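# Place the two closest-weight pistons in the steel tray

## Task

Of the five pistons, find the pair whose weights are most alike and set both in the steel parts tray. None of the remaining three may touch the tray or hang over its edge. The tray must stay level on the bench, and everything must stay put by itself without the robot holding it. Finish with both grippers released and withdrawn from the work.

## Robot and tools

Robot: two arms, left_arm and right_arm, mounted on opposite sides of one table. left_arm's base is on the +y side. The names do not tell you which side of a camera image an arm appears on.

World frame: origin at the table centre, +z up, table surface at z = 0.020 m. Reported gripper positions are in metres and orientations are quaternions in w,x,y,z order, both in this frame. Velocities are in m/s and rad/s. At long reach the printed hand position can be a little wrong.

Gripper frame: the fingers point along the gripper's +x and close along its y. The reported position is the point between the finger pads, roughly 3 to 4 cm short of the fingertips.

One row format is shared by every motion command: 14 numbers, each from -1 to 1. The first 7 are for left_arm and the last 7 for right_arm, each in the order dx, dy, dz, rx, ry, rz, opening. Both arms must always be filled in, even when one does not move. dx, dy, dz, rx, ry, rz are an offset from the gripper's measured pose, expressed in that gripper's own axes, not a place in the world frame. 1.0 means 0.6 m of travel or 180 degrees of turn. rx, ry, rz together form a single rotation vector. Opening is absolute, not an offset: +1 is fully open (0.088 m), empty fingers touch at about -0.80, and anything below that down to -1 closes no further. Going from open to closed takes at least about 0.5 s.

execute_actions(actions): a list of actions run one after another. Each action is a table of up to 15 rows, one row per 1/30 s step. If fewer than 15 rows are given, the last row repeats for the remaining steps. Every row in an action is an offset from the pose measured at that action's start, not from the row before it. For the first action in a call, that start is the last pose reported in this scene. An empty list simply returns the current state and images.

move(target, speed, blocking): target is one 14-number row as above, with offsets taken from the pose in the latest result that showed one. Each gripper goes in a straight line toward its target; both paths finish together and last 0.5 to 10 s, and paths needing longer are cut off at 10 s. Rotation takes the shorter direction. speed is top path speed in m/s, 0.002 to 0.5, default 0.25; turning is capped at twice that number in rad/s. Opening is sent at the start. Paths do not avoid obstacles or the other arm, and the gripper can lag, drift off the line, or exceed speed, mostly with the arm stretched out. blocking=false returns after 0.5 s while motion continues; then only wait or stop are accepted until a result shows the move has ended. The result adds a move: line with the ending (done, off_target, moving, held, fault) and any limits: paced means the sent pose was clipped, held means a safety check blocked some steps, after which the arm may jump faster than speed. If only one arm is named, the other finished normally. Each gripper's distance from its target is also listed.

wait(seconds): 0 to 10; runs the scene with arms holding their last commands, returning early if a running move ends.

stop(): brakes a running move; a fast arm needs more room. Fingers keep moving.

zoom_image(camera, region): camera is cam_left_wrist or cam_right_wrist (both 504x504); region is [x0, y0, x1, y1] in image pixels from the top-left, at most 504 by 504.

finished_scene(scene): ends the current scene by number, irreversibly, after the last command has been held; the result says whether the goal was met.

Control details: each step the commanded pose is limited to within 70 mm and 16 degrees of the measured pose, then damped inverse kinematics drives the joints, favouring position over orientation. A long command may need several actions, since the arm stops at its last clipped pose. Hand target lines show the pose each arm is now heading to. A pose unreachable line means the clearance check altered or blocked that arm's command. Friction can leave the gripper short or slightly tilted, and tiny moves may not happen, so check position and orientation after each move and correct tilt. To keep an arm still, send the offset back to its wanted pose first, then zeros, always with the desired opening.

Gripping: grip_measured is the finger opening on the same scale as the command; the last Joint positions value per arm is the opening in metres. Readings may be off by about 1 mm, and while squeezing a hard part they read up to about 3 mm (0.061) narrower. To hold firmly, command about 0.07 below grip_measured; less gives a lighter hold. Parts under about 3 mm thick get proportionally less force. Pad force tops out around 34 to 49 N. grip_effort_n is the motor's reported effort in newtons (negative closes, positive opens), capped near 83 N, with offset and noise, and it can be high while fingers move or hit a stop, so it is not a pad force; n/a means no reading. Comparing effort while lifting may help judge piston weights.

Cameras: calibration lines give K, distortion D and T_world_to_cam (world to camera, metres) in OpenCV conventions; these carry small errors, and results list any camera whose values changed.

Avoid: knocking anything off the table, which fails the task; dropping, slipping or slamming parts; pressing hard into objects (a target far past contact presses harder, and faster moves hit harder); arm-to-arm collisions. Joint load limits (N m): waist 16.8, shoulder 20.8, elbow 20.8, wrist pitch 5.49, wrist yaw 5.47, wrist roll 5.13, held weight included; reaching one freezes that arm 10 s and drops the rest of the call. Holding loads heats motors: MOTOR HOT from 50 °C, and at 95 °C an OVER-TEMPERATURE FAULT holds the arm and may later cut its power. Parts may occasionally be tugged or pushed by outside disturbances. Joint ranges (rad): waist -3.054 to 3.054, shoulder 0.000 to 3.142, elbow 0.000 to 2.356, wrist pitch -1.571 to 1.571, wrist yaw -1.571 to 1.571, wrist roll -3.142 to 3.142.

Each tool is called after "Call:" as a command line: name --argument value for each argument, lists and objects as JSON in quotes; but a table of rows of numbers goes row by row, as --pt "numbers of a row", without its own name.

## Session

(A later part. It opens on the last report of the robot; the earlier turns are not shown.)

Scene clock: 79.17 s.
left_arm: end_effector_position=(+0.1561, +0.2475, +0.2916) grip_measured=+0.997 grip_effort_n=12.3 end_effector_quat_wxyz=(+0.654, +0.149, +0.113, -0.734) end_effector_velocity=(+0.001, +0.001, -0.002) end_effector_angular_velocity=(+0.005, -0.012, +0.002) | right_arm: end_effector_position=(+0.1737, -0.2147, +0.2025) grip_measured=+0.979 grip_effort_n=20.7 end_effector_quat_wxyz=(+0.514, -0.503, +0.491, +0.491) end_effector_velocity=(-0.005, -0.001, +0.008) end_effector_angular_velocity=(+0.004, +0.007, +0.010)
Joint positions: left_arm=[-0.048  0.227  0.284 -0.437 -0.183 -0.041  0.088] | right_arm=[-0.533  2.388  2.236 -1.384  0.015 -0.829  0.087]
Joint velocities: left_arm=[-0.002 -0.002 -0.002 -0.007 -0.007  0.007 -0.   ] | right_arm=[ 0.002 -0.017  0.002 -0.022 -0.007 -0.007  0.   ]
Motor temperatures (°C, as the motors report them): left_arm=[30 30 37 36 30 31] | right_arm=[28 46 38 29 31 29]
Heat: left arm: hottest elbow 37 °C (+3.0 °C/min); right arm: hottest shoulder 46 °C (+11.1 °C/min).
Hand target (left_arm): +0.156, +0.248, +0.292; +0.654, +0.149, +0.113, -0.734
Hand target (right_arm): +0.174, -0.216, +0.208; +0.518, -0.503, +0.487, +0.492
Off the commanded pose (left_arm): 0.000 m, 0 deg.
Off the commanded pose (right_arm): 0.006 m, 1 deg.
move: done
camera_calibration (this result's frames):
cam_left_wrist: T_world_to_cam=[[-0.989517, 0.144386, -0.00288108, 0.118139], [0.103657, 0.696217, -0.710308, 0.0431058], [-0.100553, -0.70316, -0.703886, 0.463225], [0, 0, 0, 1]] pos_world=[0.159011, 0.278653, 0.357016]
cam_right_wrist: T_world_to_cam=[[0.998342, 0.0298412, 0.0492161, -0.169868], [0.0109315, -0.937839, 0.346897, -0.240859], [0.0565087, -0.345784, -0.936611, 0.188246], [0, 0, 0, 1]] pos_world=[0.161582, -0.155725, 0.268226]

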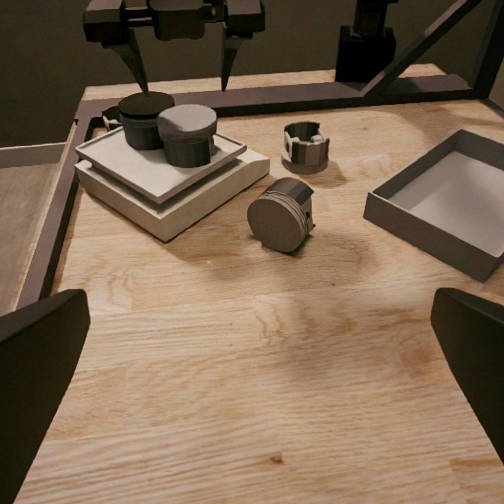

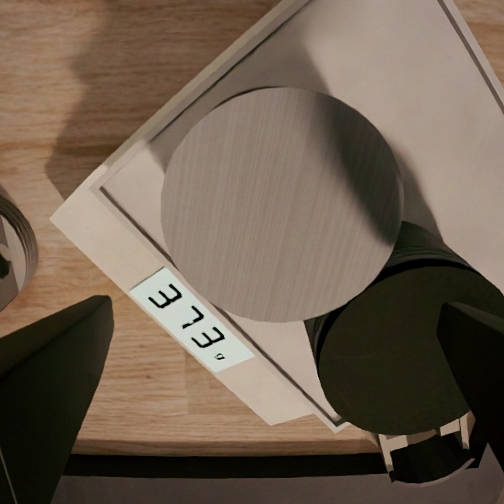

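Call:
move --target '[0,0,0,0,0,0,1,0.02,-0.004,0.052,0,0,0,1]'

Call:
move --target '[0,0,0,0,0,0,1,0.09,0,-0.003,0,0,0,1]' --speed 0.08

Call:
move --target '[0,0,0,0,0,0,1,0,0,0,0,0,0,0.45]'

Call:
move --target '[0,0,0,0,0,0,1,-0.06,0,0,0,0,0,0.45]' --speed 0.1

Call:
move --target '[0,0,0,0,0,0,1,0,0.66,0.06,0,0,0,0.45]'

Scene clock: 83.63 s.
left_arm: end_effector_position=(+0.1561, +0.2475, +0.2916) grip_measured=+0.997 grip_effort_n=12.3 end_effector_quat_wxyz=(+0.654, +0.149, +0.113, -0.734) end_effector_velocity=(+0.001, -0.001, +0.001) end_effector_angular_velocity=(-0.007, +0.006, +0.012) | right_arm: end_effector_position=(+0.1749, -0.1864, +0.1941) grip_measured=+0.979 grip_effort_n=20.2 end_effector_quat_wxyz=(+0.525, -0.503, +0.479, +0.492) end_effector_velocity=(-0.002, -0.002, -0.001) end_effector_angular_velocity=(-0.004, +0.014, +0.005)
Joint positions: left_arm=[-0.048  0.227  0.284 -0.437 -0.183 -0.041  0.088] | right_arm=[-0.491  2.47   2.348 -1.384  0.015 -0.789  0.087]
Joint velocities: left_arm=[ 0.002 -0.002 -0.002  0.007 -0.007 -0.007  0.   ] | right_arm=[-0.002 -0.002 -0.007 -0.007 -0.007 -0.007 -0.   ]
Motor temperatures (°C, as the motors report them): left_arm=[30 30 37 36 30 31] | right_arm=[28 48 38 29 31 29]
Heat: left arm: hottest elbow 37 °C (+3.0 °C/min); right arm: hottest shoulder 48 °C (+11.0 °C/min).
Hand target (left_arm): +0.156, +0.248, +0.292; +0.654, +0.149, +0.113, -0.734
Hand target (right_arm): +0.176, -0.184, +0.191; +0.526, -0.503, +0.479, +0.491
Off the commanded pose (left_arm): 0.000 m, 0 deg.
Off the commanded pose (right_arm): 0.005 m, 2 deg.
joint sent to its limit (right arm) — the command would take joint 3 (elbow) past its upper limit, so that joint was sent only as far as its limit.
move: done
camera_calibration (this result's frames):
cam_left_wrist: T_world_to_cam=[[-0.989517, 0.144386, -0.00288108, 0.118139], [0.103657, 0.696217, -0.710308, 0.0431058], [-0.100553, -0.70316, -0.703886, 0.463225], [0, 0, 0, 1]] pos_world=[0.159011, 0.278653, 0.357016]
cam_right_wrist: T_world_to_cam=[[0.997008, 0.0300458, 0.0712184, -0.175469], [0.00522538, -0.945453, 0.325718, -0.207749], [0.0771201, -0.324371, -0.942781, 0.191598], [0, 0, 0, 1]] pos_world=[0.161253, -0.128996, 0.260799]

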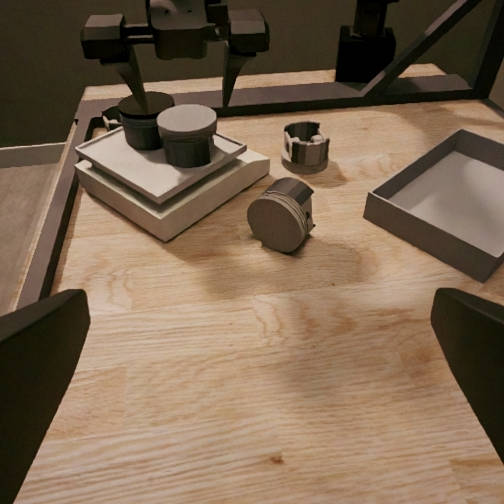

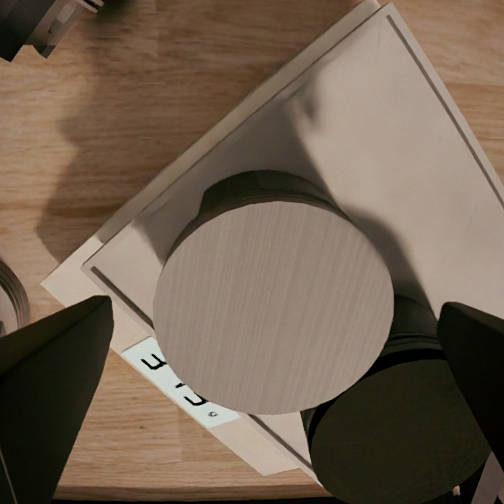

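Scene clock: 84.73 s.
left_arm: end_effector_position=(+0.1561, +0.2475, +0.2916) grip_measured=+0.997 grip_effort_n=11.9 end_effector_quat_wxyz=(+0.654, +0.149, +0.113, -0.734) end_effector_velocity=(+0.004, +0.003, -0.007) end_effector_angular_velocity=(+0.029, -0.011, +0.021) | right_arm: end_effector_position=(+0.1786, -0.1831, +0.1477) grip_measured=+0.979 grip_effort_n=20.7 end_effector_quat_wxyz=(+0.531, -0.503, +0.473, +0.492) end_effector_velocity=(-0.003, -0.003, -0.005) end_effector_angular_velocity=(-0.011, +0.020, +0.005)
Joint positions: left_arm=[-0.048  0.227  0.284 -0.437 -0.183 -0.041  0.088] | right_arm=[-0.492  2.47   2.163 -1.181  0.015 -0.79   0.087]
Joint velocities: left_arm=[-0.002 -0.007 -0.002 -0.037 -0.022 -0.007 -0.   ] | right_arm=[-0.002  0.002 -0.012 -0.007 -0.007 -0.007 -0.   ]
Motor temperatures (°C, as the motors report them): left_arm=[30 30 37 36 30 31] | right_arm=[28 48 38 29 31 29]
Heat: left arm: hottest elbow 37 °C (+3.0 °C/min); right arm: hottest shoulder 48 °C (+10.1 °C/min).
Hand target (left_arm): +0.156, +0.248, +0.292; +0.654, +0.149, +0.113, -0.734
Hand target (right_arm): +0.177, -0.186, +0.140; +0.525, -0.503, +0.479, +0.492
Off the commanded pose (left_arm): 0.000 m, 0 deg.
Off the commanded pose (right_arm): 0.008 m, 1 deg.
move: done
camera_calibration (this result's frames):
cam_left_wrist: T_world_to_cam=[[-0.989517, 0.144386, -0.00288108, 0.118139], [0.103657, 0.696217, -0.710308, 0.0431058], [-0.100553, -0.70316, -0.703886, 0.463225], [0, 0, 0, 1]] pos_world=[0.159011, 0.278653, 0.357016]
cam_right_wrist: T_world_to_cam=[[0.996031, 0.0290953, 0.0841184, -0.177882], [0.00119871, -0.949364, 0.314177, -0.187764], [0.089, -0.312829, -0.945631, 0.149068], [0, 0, 0, 1]] pos_world=[0.164134, -0.126449, 0.214918]

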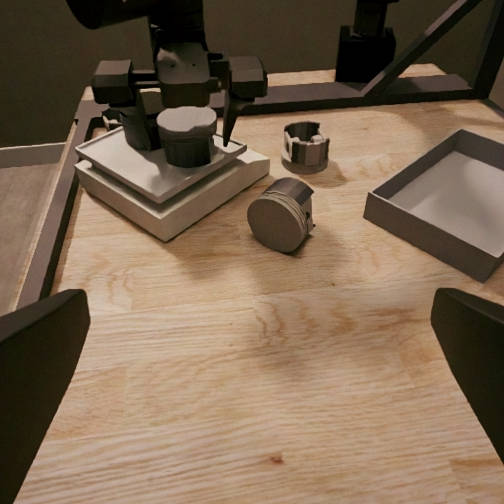

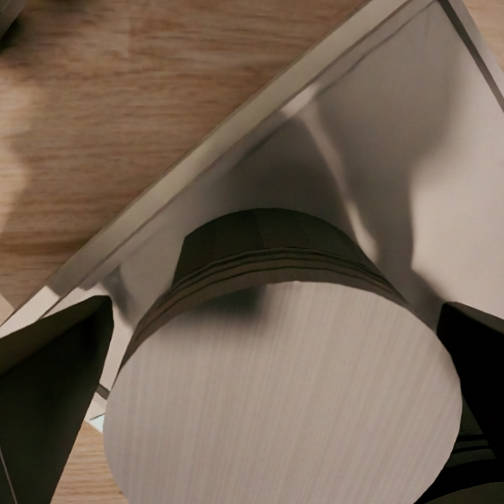

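Scene clock: 85.23 s.
left_arm: end_effector_position=(+0.1561, +0.2475, +0.2916) grip_measured=+0.997 grip_effort_n=12.3 end_effector_quat_wxyz=(+0.654, +0.149, +0.113, -0.734) end_effector_velocity=(+0.001, +0.001, -0.002) end_effector_angular_velocity=(+0.007, +0.002, +0.007) | right_arm: end_effector_position=(+0.1781, -0.1825, +0.1476) grip_measured=+0.568 grip_effort_n=-83.5 end_effector_quat_wxyz=(+0.531, -0.502, +0.473, +0.493) end_effector_velocity=(-0.003, -0.000, -0.002) end_effector_angular_velocity=(+0.007, +0.024, +0.007)
Joint positions: left_arm=[-0.048  0.227  0.284 -0.437 -0.183 -0.041  0.088] | right_arm=[-0.491  2.47   2.163 -1.181  0.012 -0.79   0.067]
Joint velocities: left_arm=[-0.002 -0.002 -0.002 -0.007 -0.007 -0.007 -0.   ] | right_arm=[-0.002  0.002 -0.002 -0.007 -0.022 -0.007  0.   ]
Motor temperatures (°C, as the motors report them): left_arm=[30 30 37 36 30 31] | right_arm=[28 48 38 29 31 29]
Heat: left arm: hottest elbow 37 °C (+3.0 °C/min); right arm: hottest shoulder 48 °C (+10.0 °C/min).
Hand target (left_arm): +0.156, +0.248, +0.292; +0.654, +0.149, +0.113, -0.734
Hand target (right_arm): +0.179, -0.183, +0.148; +0.531, -0.503, +0.473, +0.492
Off the commanded pose (left_arm): 0.000 m, 0 deg.
Off the commanded pose (right_arm): 0.001 m, 0 deg.
move: done
camera_calibration (this result's frames):
cam_left_wrist: T_world_to_cam=[[-0.989517, 0.144386, -0.00288108, 0.118139], [0.103657, 0.696217, -0.710308, 0.0431058], [-0.100553, -0.70316, -0.703886, 0.463225], [0, 0, 0, 1]] pos_world=[0.159011, 0.278653, 0.357016]
cam_right_wrist: T_world_to_cam=[[0.996157, 0.0299149, 0.082324, -0.176965], [0.00271332, -0.949959, 0.312363, -0.187341], [0.0875487, -0.310939, -0.946389, 0.150002], [0, 0, 0, 1]] pos_world=[0.16366, -0.126031, 0.215047]

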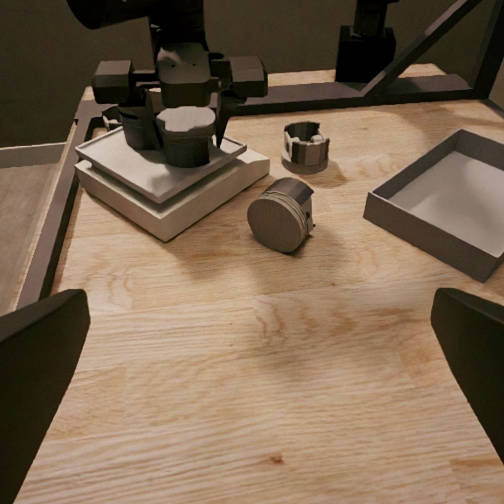

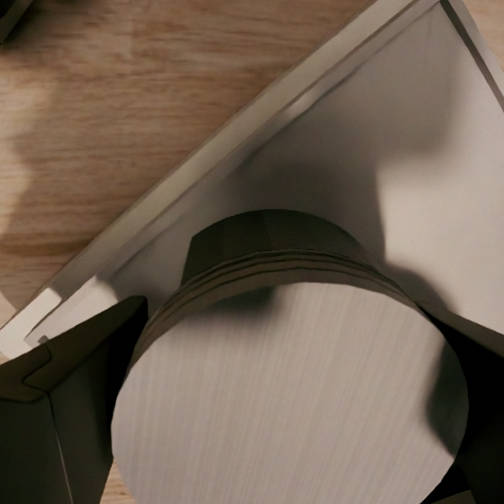

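Scene clock: 86.13 s.
left_arm: end_effector_position=(+0.1561, +0.2475, +0.2916) grip_measured=+0.997 grip_effort_n=12.3 end_effector_quat_wxyz=(+0.654, +0.149, +0.113, -0.734) end_effector_velocity=(+0.001, +0.002, -0.005) end_effector_angular_velocity=(+0.021, -0.002, +0.007) | right_arm: end_effector_position=(+0.1731, -0.1874, +0.1702) grip_measured=+0.568 grip_effort_n=-83.5 end_effector_quat_wxyz=(+0.519, -0.502, +0.484, +0.493) end_effector_velocity=(-0.004, -0.004, +0.004) end_effector_angular_velocity=(-0.010, +0.021, +0.005)
Joint positions: left_arm=[-0.048  0.227  0.284 -0.437 -0.183 -0.041  0.088] | right_arm=[-0.491  2.468  2.25  -1.303  0.012 -0.79   0.067]
Joint velocities: left_arm=[-0.002 -0.002 -0.002 -0.022 -0.007 -0.007  0.   ] | right_arm=[-0.002 -0.002  0.012 -0.037 -0.007 -0.007  0.   ]
Motor temperatures (°C, as the motors report them): left_arm=[30 30 37 36 30 31] | right_arm=[28 49 38 29 31 29]
Heat: left arm: hottest elbow 37 °C (+3.0 °C/min); right arm: hottest shoulder 49 °C (+11.0 °C/min).
Hand target (left_arm): +0.156, +0.248, +0.292; +0.654, +0.149, +0.113, -0.734
Hand target (right_arm): +0.176, -0.185, +0.183; +0.531, -0.502, +0.473, +0.493
Off the commanded pose (left_arm): 0.000 m, 0 deg.
Off the commanded pose (right_arm): 0.014 m, 2 deg.
move: off_target (right_arm)
camera_calibration (this result's frames):
cam_left_wrist: T_world_to_cam=[[-0.989517, 0.144386, -0.00288108, 0.118139], [0.103657, 0.696217, -0.710308, 0.0431058], [-0.100553, -0.70316, -0.703886, 0.463225], [0, 0, 0, 1]] pos_world=[0.159011, 0.278653, 0.357016]
cam_right_wrist: T_world_to_cam=[[0.997791, 0.0315094, 0.058489, -0.169618], [0.0102102, -0.942644, 0.333645, -0.202573], [0.0656472, -0.33231, -0.940883, 0.169147], [0, 0, 0, 1]] pos_world=[0.160207, -0.1294, 0.236656]

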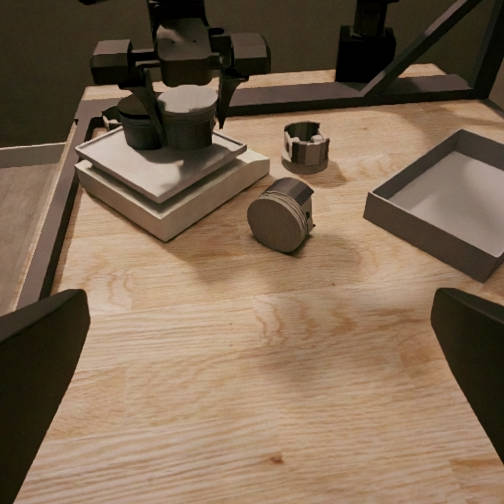

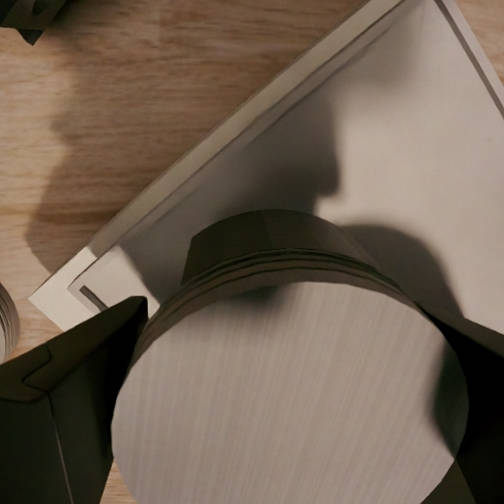

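Scene clock: 88.27 s.
left_arm: end_effector_position=(+0.1561, +0.2475, +0.2916) grip_measured=+0.997 grip_effort_n=12.3 end_effector_quat_wxyz=(+0.654, +0.149, +0.113, -0.734) end_effector_velocity=(+0.001, +0.002, -0.006) end_effector_angular_velocity=(+0.022, +0.011, +0.012) | right_arm: end_effector_position=(-0.2214, -0.1470, +0.1568) grip_measured=+0.568 grip_effort_n=-83.5 end_effector_quat_wxyz=(+0.518, -0.500, +0.486, +0.496) end_effector_velocity=(-0.008, +0.001, +0.000) end_effector_angular_velocity=(-0.003, +0.008, -0.005)
Joint positions: left_arm=[-0.048  0.227  0.284 -0.437 -0.183 -0.041  0.088] | right_arm=[ 0.435  2.037  1.478 -0.99   0.04   0.136  0.067]
Joint velocities: left_arm=[-0.002 -0.007 -0.007 -0.022 -0.007 -0.022 -0.   ] | right_arm=[ 0.017  0.007  0.012 -0.007 -0.007  0.022 -0.   ]
Motor temperatures (°C, as the motors report them): left_arm=[30 30 37 36 30 31] | right_arm=[28 49 38 29 31 29]
Heat: left arm: hottest elbow 37 °C (+3.0 °C/min); right arm: hottest shoulder 49 °C (+9.1 °C/min).
Hand target (left_arm): +0.156, +0.248, +0.292; +0.654, +0.149, +0.113, -0.734
Hand target (right_arm): -0.224, -0.143, +0.158; +0.520, -0.498, +0.484, +0.497
Off the commanded pose (left_arm): 0.000 m, 0 deg.
Off the commanded pose (right_arm): 0.003 m, 0 deg.
move: done
camera_calibration (this result's frames):
cam_left_wrist: T_world_to_cam=[[-0.989517, 0.144386, -0.00288108, 0.118139], [0.103657, 0.696217, -0.710308, 0.0431058], [-0.100553, -0.70316, -0.703886, 0.463225], [0, 0, 0, 1]] pos_world=[0.159011, 0.278653, 0.357016]
cam_right_wrist: T_world_to_cam=[[0.998163, 0.0317557, 0.0515987, 0.224657], [0.012857, -0.943262, 0.331802, -0.155202], [0.0592077, -0.330529, -0.941937, 0.194788], [0, 0, 0, 1]] pos_world=[-0.233782, -0.0891473, 0.223382]

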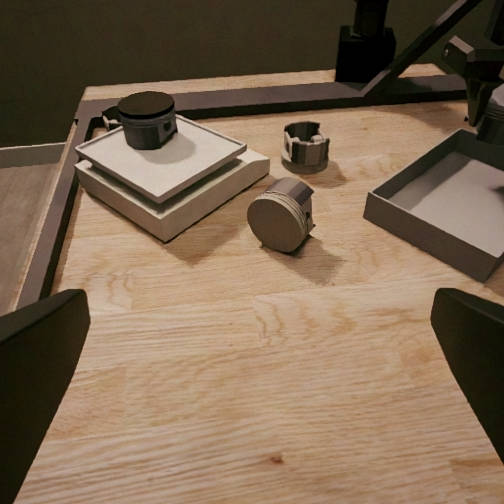

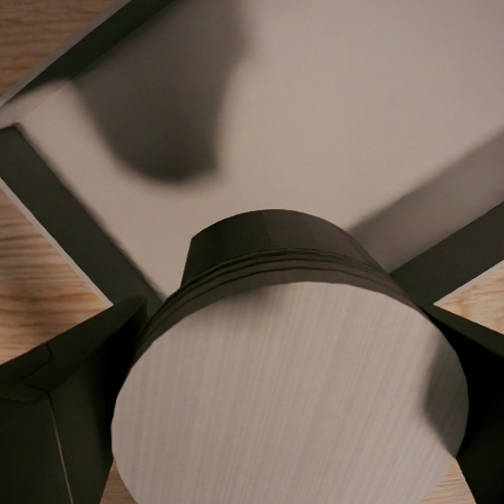

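Call:
move --target '[0,0,0,0,0,0,1,0.137,0,0.04,0,0,0,0.45]' --speed 0.07

Call:
move --target '[0,0,0,0,0,0,1,0,0,0,0,0,0,1]'

Call:
move --target '[0,0,0,0,0,0,1,-0.12,0,0,0,0.008,0.012,1]'

Call:
move --target '[0,0,0,0,0,0,1,0.03,-0.385,-0.18,0,0,0,1]'

Scene clock: 93.60 s.
left_arm: end_effector_position=(+0.1561, +0.2475, +0.2916) grip_measured=+0.997 grip_effort_n=12.3 end_effector_quat_wxyz=(+0.654, +0.149, +0.113, -0.734) end_effector_velocity=(+0.003, -0.001, +0.001) end_effector_angular_velocity=(-0.009, +0.001, +0.021) | right_arm: end_effector_position=(-0.2197, -0.1223, +0.0819) grip_measured=+0.568 grip_effort_n=-83.5 end_effector_quat_wxyz=(+0.519, -0.499, +0.484, +0.498) end_effector_velocity=(+0.003, -0.006, -0.002) end_effector_angular_velocity=(-0.028, +0.004, +0.000)
Joint positions: left_arm=[-0.048  0.227  0.284 -0.437 -0.183 -0.041  0.088] | right_arm=[ 0.423  2.235  1.472 -0.779  0.04   0.123  0.067]
Joint velocities: left_arm=[-0.002 -0.002 -0.002  0.007 -0.022 -0.007 -0.   ] | right_arm=[-0.007  0.002 -0.002 -0.022 -0.007 -0.007  0.   ]
Motor temperatures (°C, as the motors report them): left_arm=[30 30 37 36 30 31] | right_arm=[28 48 38 29 31 29]
Heat: left arm: hottest elbow 37 °C (+2.0 °C/min); right arm: hottest shoulder 48 °C (+6.1 °C/min).
Hand target (left_arm): +0.156, +0.248, +0.292; +0.654, +0.149, +0.113, -0.734
Hand target (right_arm): -0.218, -0.121, +0.075; +0.518, -0.500, +0.486, +0.496
Off the commanded pose (left_arm): 0.000 m, 0 deg.
Off the commanded pose (right_arm): 0.007 m, 0 deg.
move: done
camera_calibration (this result's frames):
cam_left_wrist: T_world_to_cam=[[-0.989517, 0.144386, -0.00288108, 0.118139], [0.103657, 0.696217, -0.710308, 0.0431058], [-0.100553, -0.70316, -0.703886, 0.463225], [0, 0, 0, 1]] pos_world=[0.159011, 0.278653, 0.357016]
cam_right_wrist: T_world_to_cam=[[0.998182, 0.0326226, 0.0506866, 0.226211], [0.014301, -0.94505, 0.326614, -0.106527], [0.0585563, -0.325295, -0.943798, 0.132954], [0, 0, 0, 1]] pos_world=[-0.232062, -0.0648034, 0.148809]

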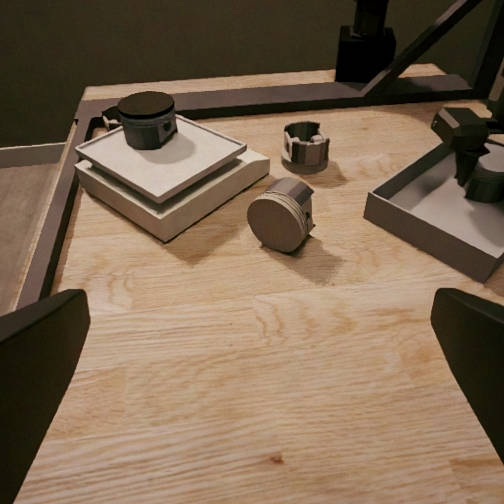

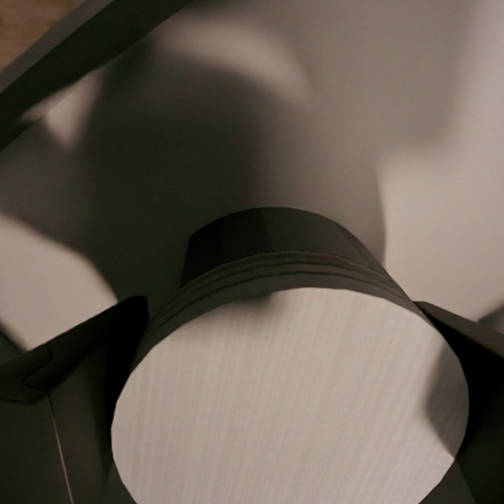

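Scene clock: 94.30 s.
left_arm: end_effector_position=(+0.1561, +0.2475, +0.2916) grip_measured=+0.997 grip_effort_n=12.3 end_effector_quat_wxyz=(+0.654, +0.149, +0.113, -0.734) end_effector_velocity=(+0.001, +0.002, -0.004) end_effector_angular_velocity=(+0.016, -0.001, +0.007) | right_arm: end_effector_position=(-0.2197, -0.1218, +0.0817) grip_measured=+0.976 grip_effort_n=20.7 end_effector_quat_wxyz=(+0.519, -0.498, +0.484, +0.498) end_effector_velocity=(+0.000, -0.000, +0.001) end_effector_angular_velocity=(-0.002, -0.008, +0.024)
Joint positions: left_arm=[-0.048  0.227  0.284 -0.437 -0.183 -0.041  0.088] | right_arm=[ 0.423  2.235  1.472 -0.776  0.04   0.123  0.087]
Joint velocities: left_arm=[-0.002 -0.007 -0.002 -0.022 -0.007 -0.007 -0.   ] | right_arm=[ 0.002 -0.002  0.002 -0.007  0.007 -0.022  0.001]
Motor temperatures (°C, as the motors report them): left_arm=[30 30 37 36 30 31] | right_arm=[28 48 38 29 31 29]
Heat: left arm: hottest elbow 37 °C (+2.0 °C/min); right arm: hottest shoulder 48 °C (+6.1 °C/min).
Hand target (left_arm): +0.156, +0.248, +0.292; +0.654, +0.149, +0.113, -0.734
Hand target (right_arm): -0.220, -0.122, +0.082; +0.519, -0.499, +0.484, +0.497
Off the commanded pose (left_arm): 0.000 m, 0 deg.
Off the commanded pose (right_arm): 0.001 m, 0 deg.
move: done
camera_calibration (this result's frames):
cam_left_wrist: T_world_to_cam=[[-0.989517, 0.144386, -0.00288108, 0.118139], [0.103657, 0.696217, -0.710308, 0.0431058], [-0.100553, -0.70316, -0.703886, 0.463225], [0, 0, 0, 1]] pos_world=[0.159011, 0.278653, 0.357016]
cam_right_wrist: T_world_to_cam=[[0.998195, 0.0325075, 0.0504963, 0.226266], [0.0143872, -0.94579, 0.324461, -0.105881], [0.0583063, -0.323149, -0.94455, 0.133274], [0, 0, 0, 1]] pos_world=[-0.232105, -0.0644292, 0.148812]

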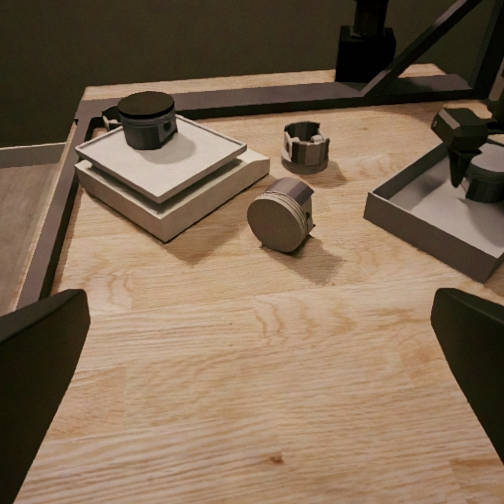

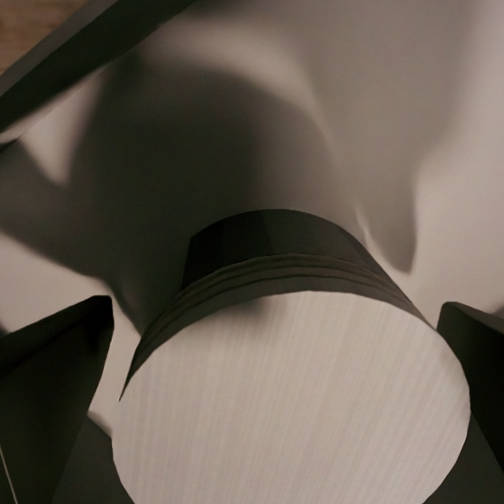

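Scene clock: 95.23 s.
left_arm: end_effector_position=(+0.1561, +0.2475, +0.2916) grip_measured=+0.997 grip_effort_n=11.9 end_effector_quat_wxyz=(+0.654, +0.149, +0.113, -0.734) end_effector_velocity=(-0.001, +0.001, -0.002) end_effector_angular_velocity=(+0.010, +0.021, -0.001) | right_arm: end_effector_position=(-0.2224, -0.1276, +0.1478) grip_measured=+0.979 grip_effort_n=20.7 end_effector_quat_wxyz=(+0.501, -0.500, +0.502, +0.497) end_effector_velocity=(-0.003, +0.006, +0.006) end_effector_angular_velocity=(+0.015, +0.024, +0.005)
Joint positions: left_arm=[-0.048  0.227  0.284 -0.437 -0.183 -0.041  0.088] | right_arm=[ 0.416  2.141  1.602 -1.037  0.001  0.116  0.087]
Joint velocities: left_arm=[-0.002 -0.002 -0.002 -0.007  0.007 -0.022 -0.   ] | right_arm=[-0.002  0.002  0.027 -0.007 -0.022 -0.007 -0.   ]
Motor temperatures (°C, as the motors report them): left_arm=[30 30 37 36 30 31] | right_arm=[28 48 38 29 31 29]
Heat: left arm: hottest elbow 37 °C (+2.0 °C/min); right arm: hottest shoulder 48 °C (+6.0 °C/min).
Hand target (left_arm): +0.156, +0.248, +0.292; +0.654, +0.149, +0.113, -0.734
Hand target (right_arm): -0.222, -0.124, +0.154; +0.504, -0.495, +0.500, +0.502
Off the commanded pose (left_arm): 0.000 m, 0 deg.
Off the commanded pose (right_arm): 0.007 m, 1 deg.
move: done
camera_calibration (this result's frames):
cam_left_wrist: T_world_to_cam=[[-0.989517, 0.144386, -0.00288108, 0.118139], [0.103657, 0.696217, -0.710308, 0.0431058], [-0.100553, -0.70316, -0.703886, 0.463225], [0, 0, 0, 1]] pos_world=[0.159011, 0.278653, 0.357016]
cam_right_wrist: T_world_to_cam=[[0.999298, 0.034334, 0.015016, 0.231521], [0.0266023, -0.932168, 0.361047, -0.133704], [0.0263937, -0.360394, -0.932427, 0.180275], [0, 0, 0, 1]] pos_world=[-0.23256, -0.0676137, 0.21289]

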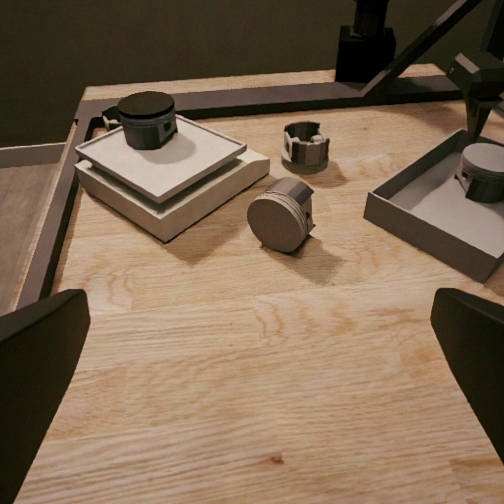

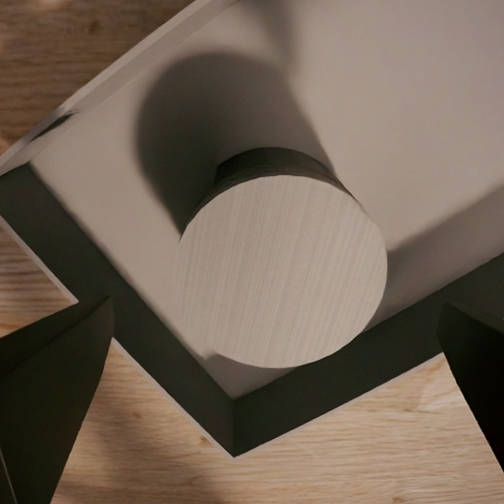

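Scene clock: 96.87 s.
left_arm: end_effector_position=(+0.1561, +0.2475, +0.2916) grip_measured=+0.997 grip_effort_n=12.8 end_effector_quat_wxyz=(+0.654, +0.149, +0.113, -0.734) end_effector_velocity=(+0.002, +0.000, -0.001) end_effector_angular_velocity=(+0.010, +0.029, +0.023) | right_arm: end_effector_position=(+0.0081, -0.2387, +0.1318) grip_measured=+0.979 grip_effort_n=20.7 end_effector_quat_wxyz=(+0.502, -0.503, +0.501, +0.494) end_effector_velocity=(+0.001, -0.007, +0.000) end_effector_angular_velocity=(-0.015, +0.018, -0.010)
Joint positions: left_arm=[-0.048  0.227  0.284 -0.437 -0.183 -0.041  0.088] | right_arm=[-0.261  1.954  1.251 -0.869  0.013 -0.56   0.087]
Joint velocities: left_arm=[ 0.002  0.002  0.002 -0.007 -0.007 -0.037 -0.   ] | right_arm=[-0.017 -0.002 -0.002 -0.022 -0.007 -0.007  0.   ]
Motor temperatures (°C, as the motors report them): left_arm=[30 30 37 36 30 31] | right_arm=[28 48 38 29 31 29]
Heat: left arm: hottest elbow 37 °C (+2.0 °C/min); right arm: hottest shoulder 48 °C (+6.0 °C/min).
Hand target (left_arm): +0.156, +0.248, +0.292; +0.654, +0.149, +0.113, -0.734
Hand target (right_arm): +0.009, -0.240, +0.130; +0.501, -0.502, +0.503, +0.494
Off the commanded pose (left_arm): 0.000 m, 0 deg.
Off the commanded pose (right_arm): 0.002 m, 1 deg.
move: done
camera_calibration (this result's frames):
cam_left_wrist: T_world_to_cam=[[-0.989517, 0.144386, -0.00288108, 0.118139], [0.103657, 0.696217, -0.710308, 0.0431058], [-0.100553, -0.70316, -0.703886, 0.463225], [0, 0, 0, 1]] pos_world=[0.159011, 0.278653, 0.357016]
cam_right_wrist: T_world_to_cam=[[0.999162, 0.0336798, 0.023271, 0.00401488], [0.0228572, -0.930569, 0.365404, -0.237818], [0.0339619, -0.364565, -0.930558, 0.117939], [0, 0, 0, 1]] pos_world=[-0.00258111, -0.178444, 0.196556]

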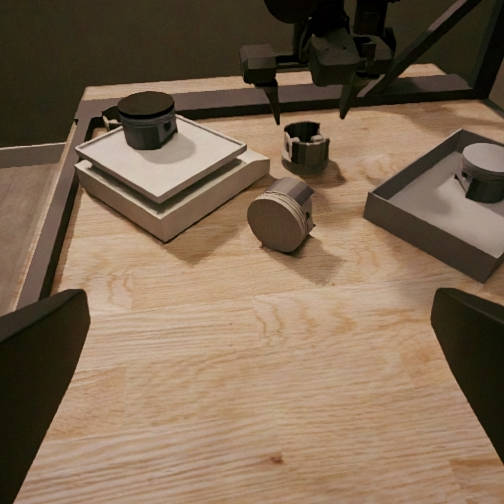

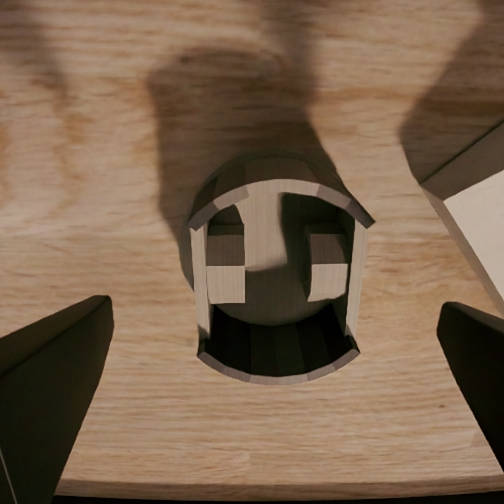

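Target (-.13,-.06).

Call:
move --target '[0,0,0,0,0,0,1,0.115,0,0,0,0,0,1]' --speed 0.08

Call:
move --target '[0,0,0,0,0,0,1,0,0,0,0,0,0,0]'

Call:
move --target '[0,0,0,0,0,0,1,-0.14,0,0,0,0,0,0]' --speed 0.15

Call:
move --target '[0,0,0,0,0,0,1,-0.01,0.23,0.3,0,-0.01,0,0]' --speed 0.2

Scene clock: 100.83 s.
left_arm: end_effector_position=(+0.1561, +0.2475, +0.2916) grip_measured=+0.997 grip_effort_n=12.3 end_effector_quat_wxyz=(+0.654, +0.149, +0.113, -0.734) end_effector_velocity=(+0.002, +0.000, -0.002) end_effector_angular_velocity=(+0.005, -0.012, +0.007) | right_arm: end_effector_position=(+0.0109, -0.2349, +0.0688) grip_measured=+0.979 grip_effort_n=20.7 end_effector_quat_wxyz=(+0.509, -0.501, +0.495, +0.495) end_effector_velocity=(+0.001, -0.001, -0.003) end_effector_angular_velocity=(+0.001, +0.007, +0.015)
Joint positions: left_arm=[-0.048  0.227  0.284 -0.437 -0.183 -0.041  0.088] | right_arm=[-0.262  2.087  1.158 -0.624  0.013 -0.562  0.087]
Joint velocities: left_arm=[ 0.002 -0.002 -0.002 -0.007 -0.007  0.007 -0.   ] | right_arm=[-0.007  0.007 -0.002  0.007 -0.007 -0.022 -0.   ]
Motor temperatures (°C, as the motors report them): left_arm=[30 30 37 36 30 31] | right_arm=[28 48 38 29 31 29]
Heat: left arm: hottest elbow 37 °C (+2.0 °C/min); right arm: hottest shoulder 48 °C (+5.0 °C/min).
Hand target (left_arm): +0.156, +0.248, +0.292; +0.654, +0.149, +0.113, -0.734
Hand target (right_arm): +0.008, -0.239, +0.063; +0.502, -0.503, +0.501, +0.494
Off the commanded pose (left_arm): 0.000 m, 0 deg.
Off the commanded pose (right_arm): 0.008 m, 1 deg.
move: done
camera_calibration (this result's frames):
cam_left_wrist: T_world_to_cam=[[-0.989517, 0.144386, -0.00288108, 0.118139], [0.103657, 0.696217, -0.710308, 0.0431058], [-0.100553, -0.70316, -0.703886, 0.463225], [0, 0, 0, 1]] pos_world=[0.159011, 0.278653, 0.357016]
cam_right_wrist: T_world_to_cam=[[0.998842, 0.0339817, 0.0340612, 0.00183653], [0.0198969, -0.936299, 0.350639, -0.211709], [0.0438068, -0.349555, -0.935891, 0.06442], [0, 0, 0, 1]] pos_world=[-0.00044409, -0.175767, 0.134461]

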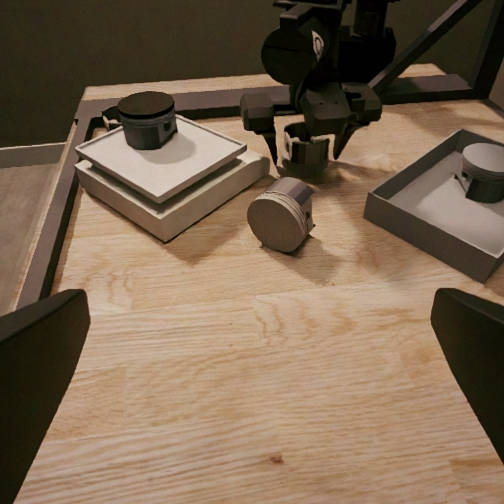

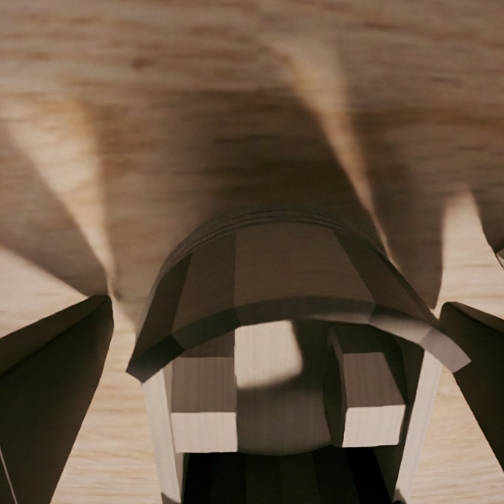

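Scene clock: 101.33 s.
left_arm: end_effector_position=(+0.1561, +0.2475, +0.2916) grip_measured=+0.997 grip_effort_n=11.9 end_effector_quat_wxyz=(+0.654, +0.149, +0.113, -0.734) end_effector_velocity=(+0.002, +0.002, -0.005) end_effector_angular_velocity=(+0.021, -0.002, +0.012) | right_arm: end_effector_position=(+0.0109, -0.2348, +0.0688) grip_measured=+0.601 grip_effort_n=-83.5 end_effector_quat_wxyz=(+0.509, -0.501, +0.495, +0.495) end_effector_velocity=(-0.002, -0.003, +0.001) end_effector_angular_velocity=(-0.002, +0.010, +0.005)
Joint positions: left_arm=[-0.048  0.227  0.284 -0.437 -0.183 -0.041  0.088] | right_arm=[-0.262  2.087  1.158 -0.624  0.012 -0.562  0.068]
Joint velocities: left_arm=[ 0.002 -0.002 -0.002 -0.022 -0.007 -0.007 -0.   ] | right_arm=[-0.002 -0.007 -0.007 -0.007 -0.007 -0.007 -0.   ]
Motor temperatures (°C, as the motors report them): left_arm=[30 30 37 36 30 31] | right_arm=[28 48 38 29 31 29]
Heat: left arm: hottest elbow 37 °C (+2.0 °C/min); right arm: hottest shoulder 48 °C (+4.1 °C/min).
Hand target (left_arm): +0.156, +0.248, +0.292; +0.654, +0.149, +0.113, -0.734
Hand target (right_arm): +0.011, -0.235, +0.069; +0.509, -0.501, +0.495, +0.495
Off the commanded pose (left_arm): 0.000 m, 0 deg.
Off the commanded pose (right_arm): 0.000 m, 0 deg.
move: done
camera_calibration (this result's frames):
cam_left_wrist: T_world_to_cam=[[-0.989517, 0.144386, -0.00288108, 0.118139], [0.103657, 0.696217, -0.710308, 0.0431058], [-0.100553, -0.70316, -0.703886, 0.463225], [0, 0, 0, 1]] pos_world=[0.159011, 0.278653, 0.357016]
cam_right_wrist: T_world_to_cam=[[0.998846, 0.0339705, 0.0339631, 0.00184069], [0.0199438, -0.936484, 0.350143, -0.211624], [0.0437005, -0.349062, -0.93608, 0.0645862], [0, 0, 0, 1]] pos_world=[-0.000440425, -0.1757, 0.134494]

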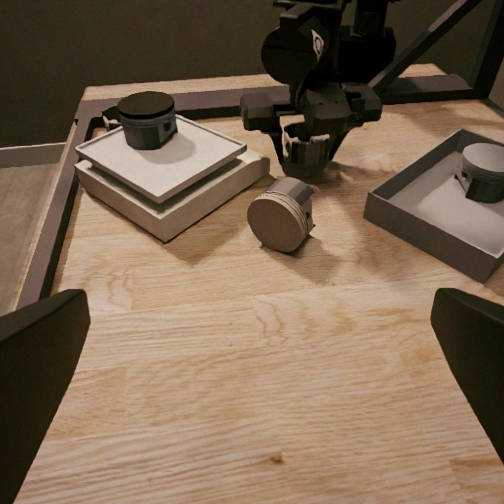

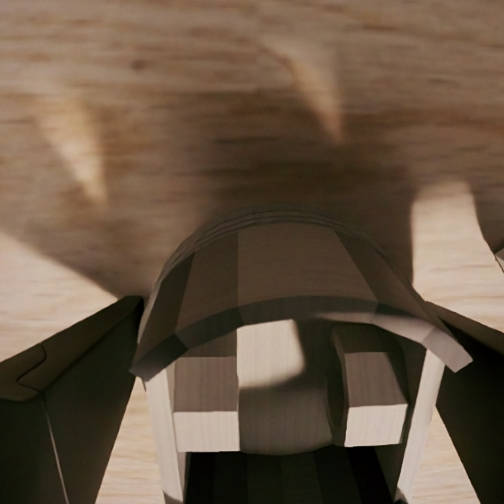

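Scene clock: 102.43 s.
left_arm: end_effector_position=(+0.1561, +0.2475, +0.2916) grip_measured=+0.997 grip_effort_n=11.9 end_effector_quat_wxyz=(+0.654, +0.149, +0.113, -0.734) end_effector_velocity=(+0.001, +0.002, -0.006) end_effector_angular_velocity=(+0.027, +0.010, +0.012) | right_arm: end_effector_position=(+0.0072, -0.2407, +0.1438) grip_measured=+0.601 grip_effort_n=-83.5 end_effector_quat_wxyz=(+0.499, -0.503, +0.504, +0.493) end_effector_velocity=(+0.002, +0.004, +0.006) end_effector_angular_velocity=(+0.018, -0.003, +0.005)
Joint positions: left_arm=[-0.048  0.227  0.284 -0.437 -0.183 -0.041  0.088] | right_arm=[-0.262  1.934  1.275 -0.923  0.012 -0.562  0.068]
Joint velocities: left_arm=[-0.002  0.002 -0.002 -0.022 -0.007 -0.022 -0.   ] | right_arm=[-0.002 -0.007  0.017 -0.007 -0.007 -0.007 -0.   ]
Motor temperatures (°C, as the motors report them): left_arm=[30 30 37 36 30 31] | right_arm=[28 48 38 29 31 29]
Heat: left arm: hottest elbow 37 °C (+2.0 °C/min); right arm: hottest shoulder 48 °C (+4.0 °C/min).
Hand target (left_arm): +0.156, +0.248, +0.292; +0.654, +0.149, +0.113, -0.734
Hand target (right_arm): +0.010, -0.236, +0.153; +0.509, -0.501, +0.495, +0.495
Off the commanded pose (left_arm): 0.000 m, 0 deg.
Off the commanded pose (right_arm): 0.011 m, 2 deg.
move: off_target (right_arm)
camera_calibration (this result's frames):
cam_left_wrist: T_world_to_cam=[[-0.989517, 0.144386, -0.00288108, 0.118139], [0.103657, 0.696217, -0.710308, 0.0431058], [-0.100553, -0.70316, -0.703886, 0.463225], [0, 0, 0, 1]] pos_world=[0.159011, 0.278653, 0.357016]
cam_right_wrist: T_world_to_cam=[[0.999244, 0.0345939, 0.0177496, 0.00572049], [0.025507, -0.927774, 0.37227, -0.244434], [0.0293459, -0.371536, -0.927955, 0.126422], [0, 0, 0, 1]] pos_world=[-0.00319134, -0.180007, 0.208208]

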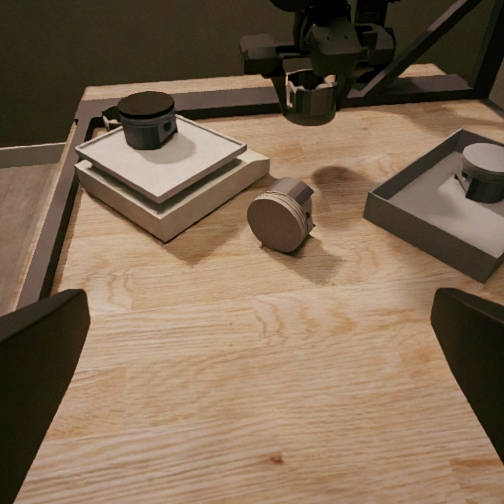

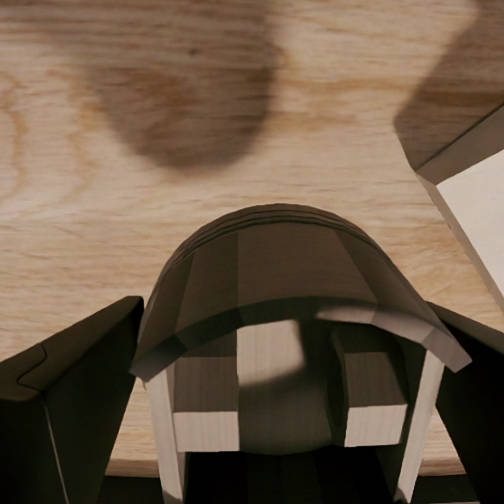

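Scene clock: 104.17 s.
left_arm: end_effector_position=(+0.1561, +0.2475, +0.2916) grip_measured=+0.997 grip_effort_n=11.4 end_effector_quat_wxyz=(+0.654, +0.149, +0.113, -0.734) end_effector_velocity=(+0.001, +0.001, -0.002) end_effector_angular_velocity=(+0.005, -0.012, +0.002) | right_arm: end_effector_position=(-0.1287, -0.0619, +0.1462) grip_measured=+0.601 grip_effort_n=-83.5 end_effector_quat_wxyz=(+0.505, -0.495, +0.497, +0.502) end_effector_velocity=(+0.000, +0.001, +0.001) end_effector_angular_velocity=(-0.016, +0.009, -0.010)
Joint positions: left_arm=[-0.048  0.227  0.284 -0.437 -0.183 -0.041  0.088] | right_arm=[ 0.2    2.401  2.036 -1.19  -0.001 -0.101  0.068]
Joint velocities: left_arm=[-0.002 -0.002 -0.002 -0.007 -0.007  0.007 -0.   ] | right_arm=[-0.002  0.022  0.042 -0.037 -0.007  0.007 -0.   ]
Motor temperatures (°C, as the motors report them): left_arm=[30 30 37 36 30 31] | right_arm=[28 48 38 29 31 29]
Heat: left arm: hottest elbow 37 °C (+2.0 °C/min); right arm: hottest shoulder 48 °C (+4.1 °C/min).
Hand target (left_arm): +0.156, +0.248, +0.292; +0.654, +0.149, +0.113, -0.734
Hand target (right_arm): -0.129, -0.058, +0.147; +0.507, -0.494, +0.496, +0.503
Off the commanded pose (left_arm): 0.000 m, 0 deg.
Off the commanded pose (right_arm): 0.002 m, 0 deg.
move: done
camera_calibration (this result's frames):
cam_left_wrist: T_world_to_cam=[[-0.989517, 0.144386, -0.00288108, 0.118139], [0.103657, 0.696217, -0.710308, 0.0431058], [-0.100553, -0.70316, -0.703886, 0.463225], [0, 0, 0, 1]] pos_world=[0.159011, 0.278653, 0.357016]
cam_right_wrist: T_world_to_cam=[[0.999249, 0.0355811, 0.0153667, 0.135685], [0.0281581, -0.938915, 0.342994, -0.0720484], [0.0266322, -0.342304, -0.939212, 0.202188], [0, 0, 0, 1]] pos_world=[-0.138939, -0.00326549, 0.212524]

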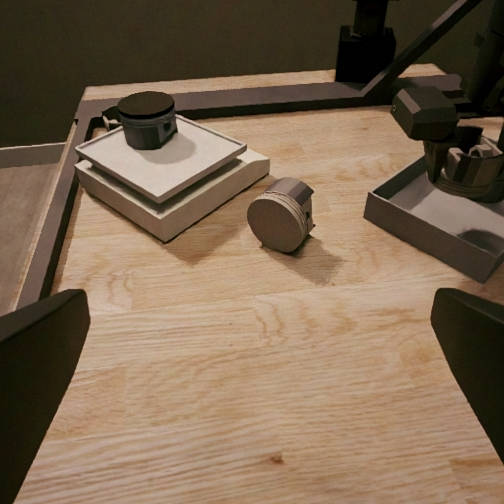

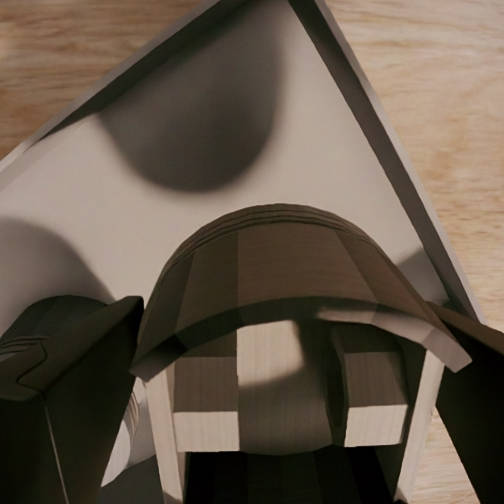

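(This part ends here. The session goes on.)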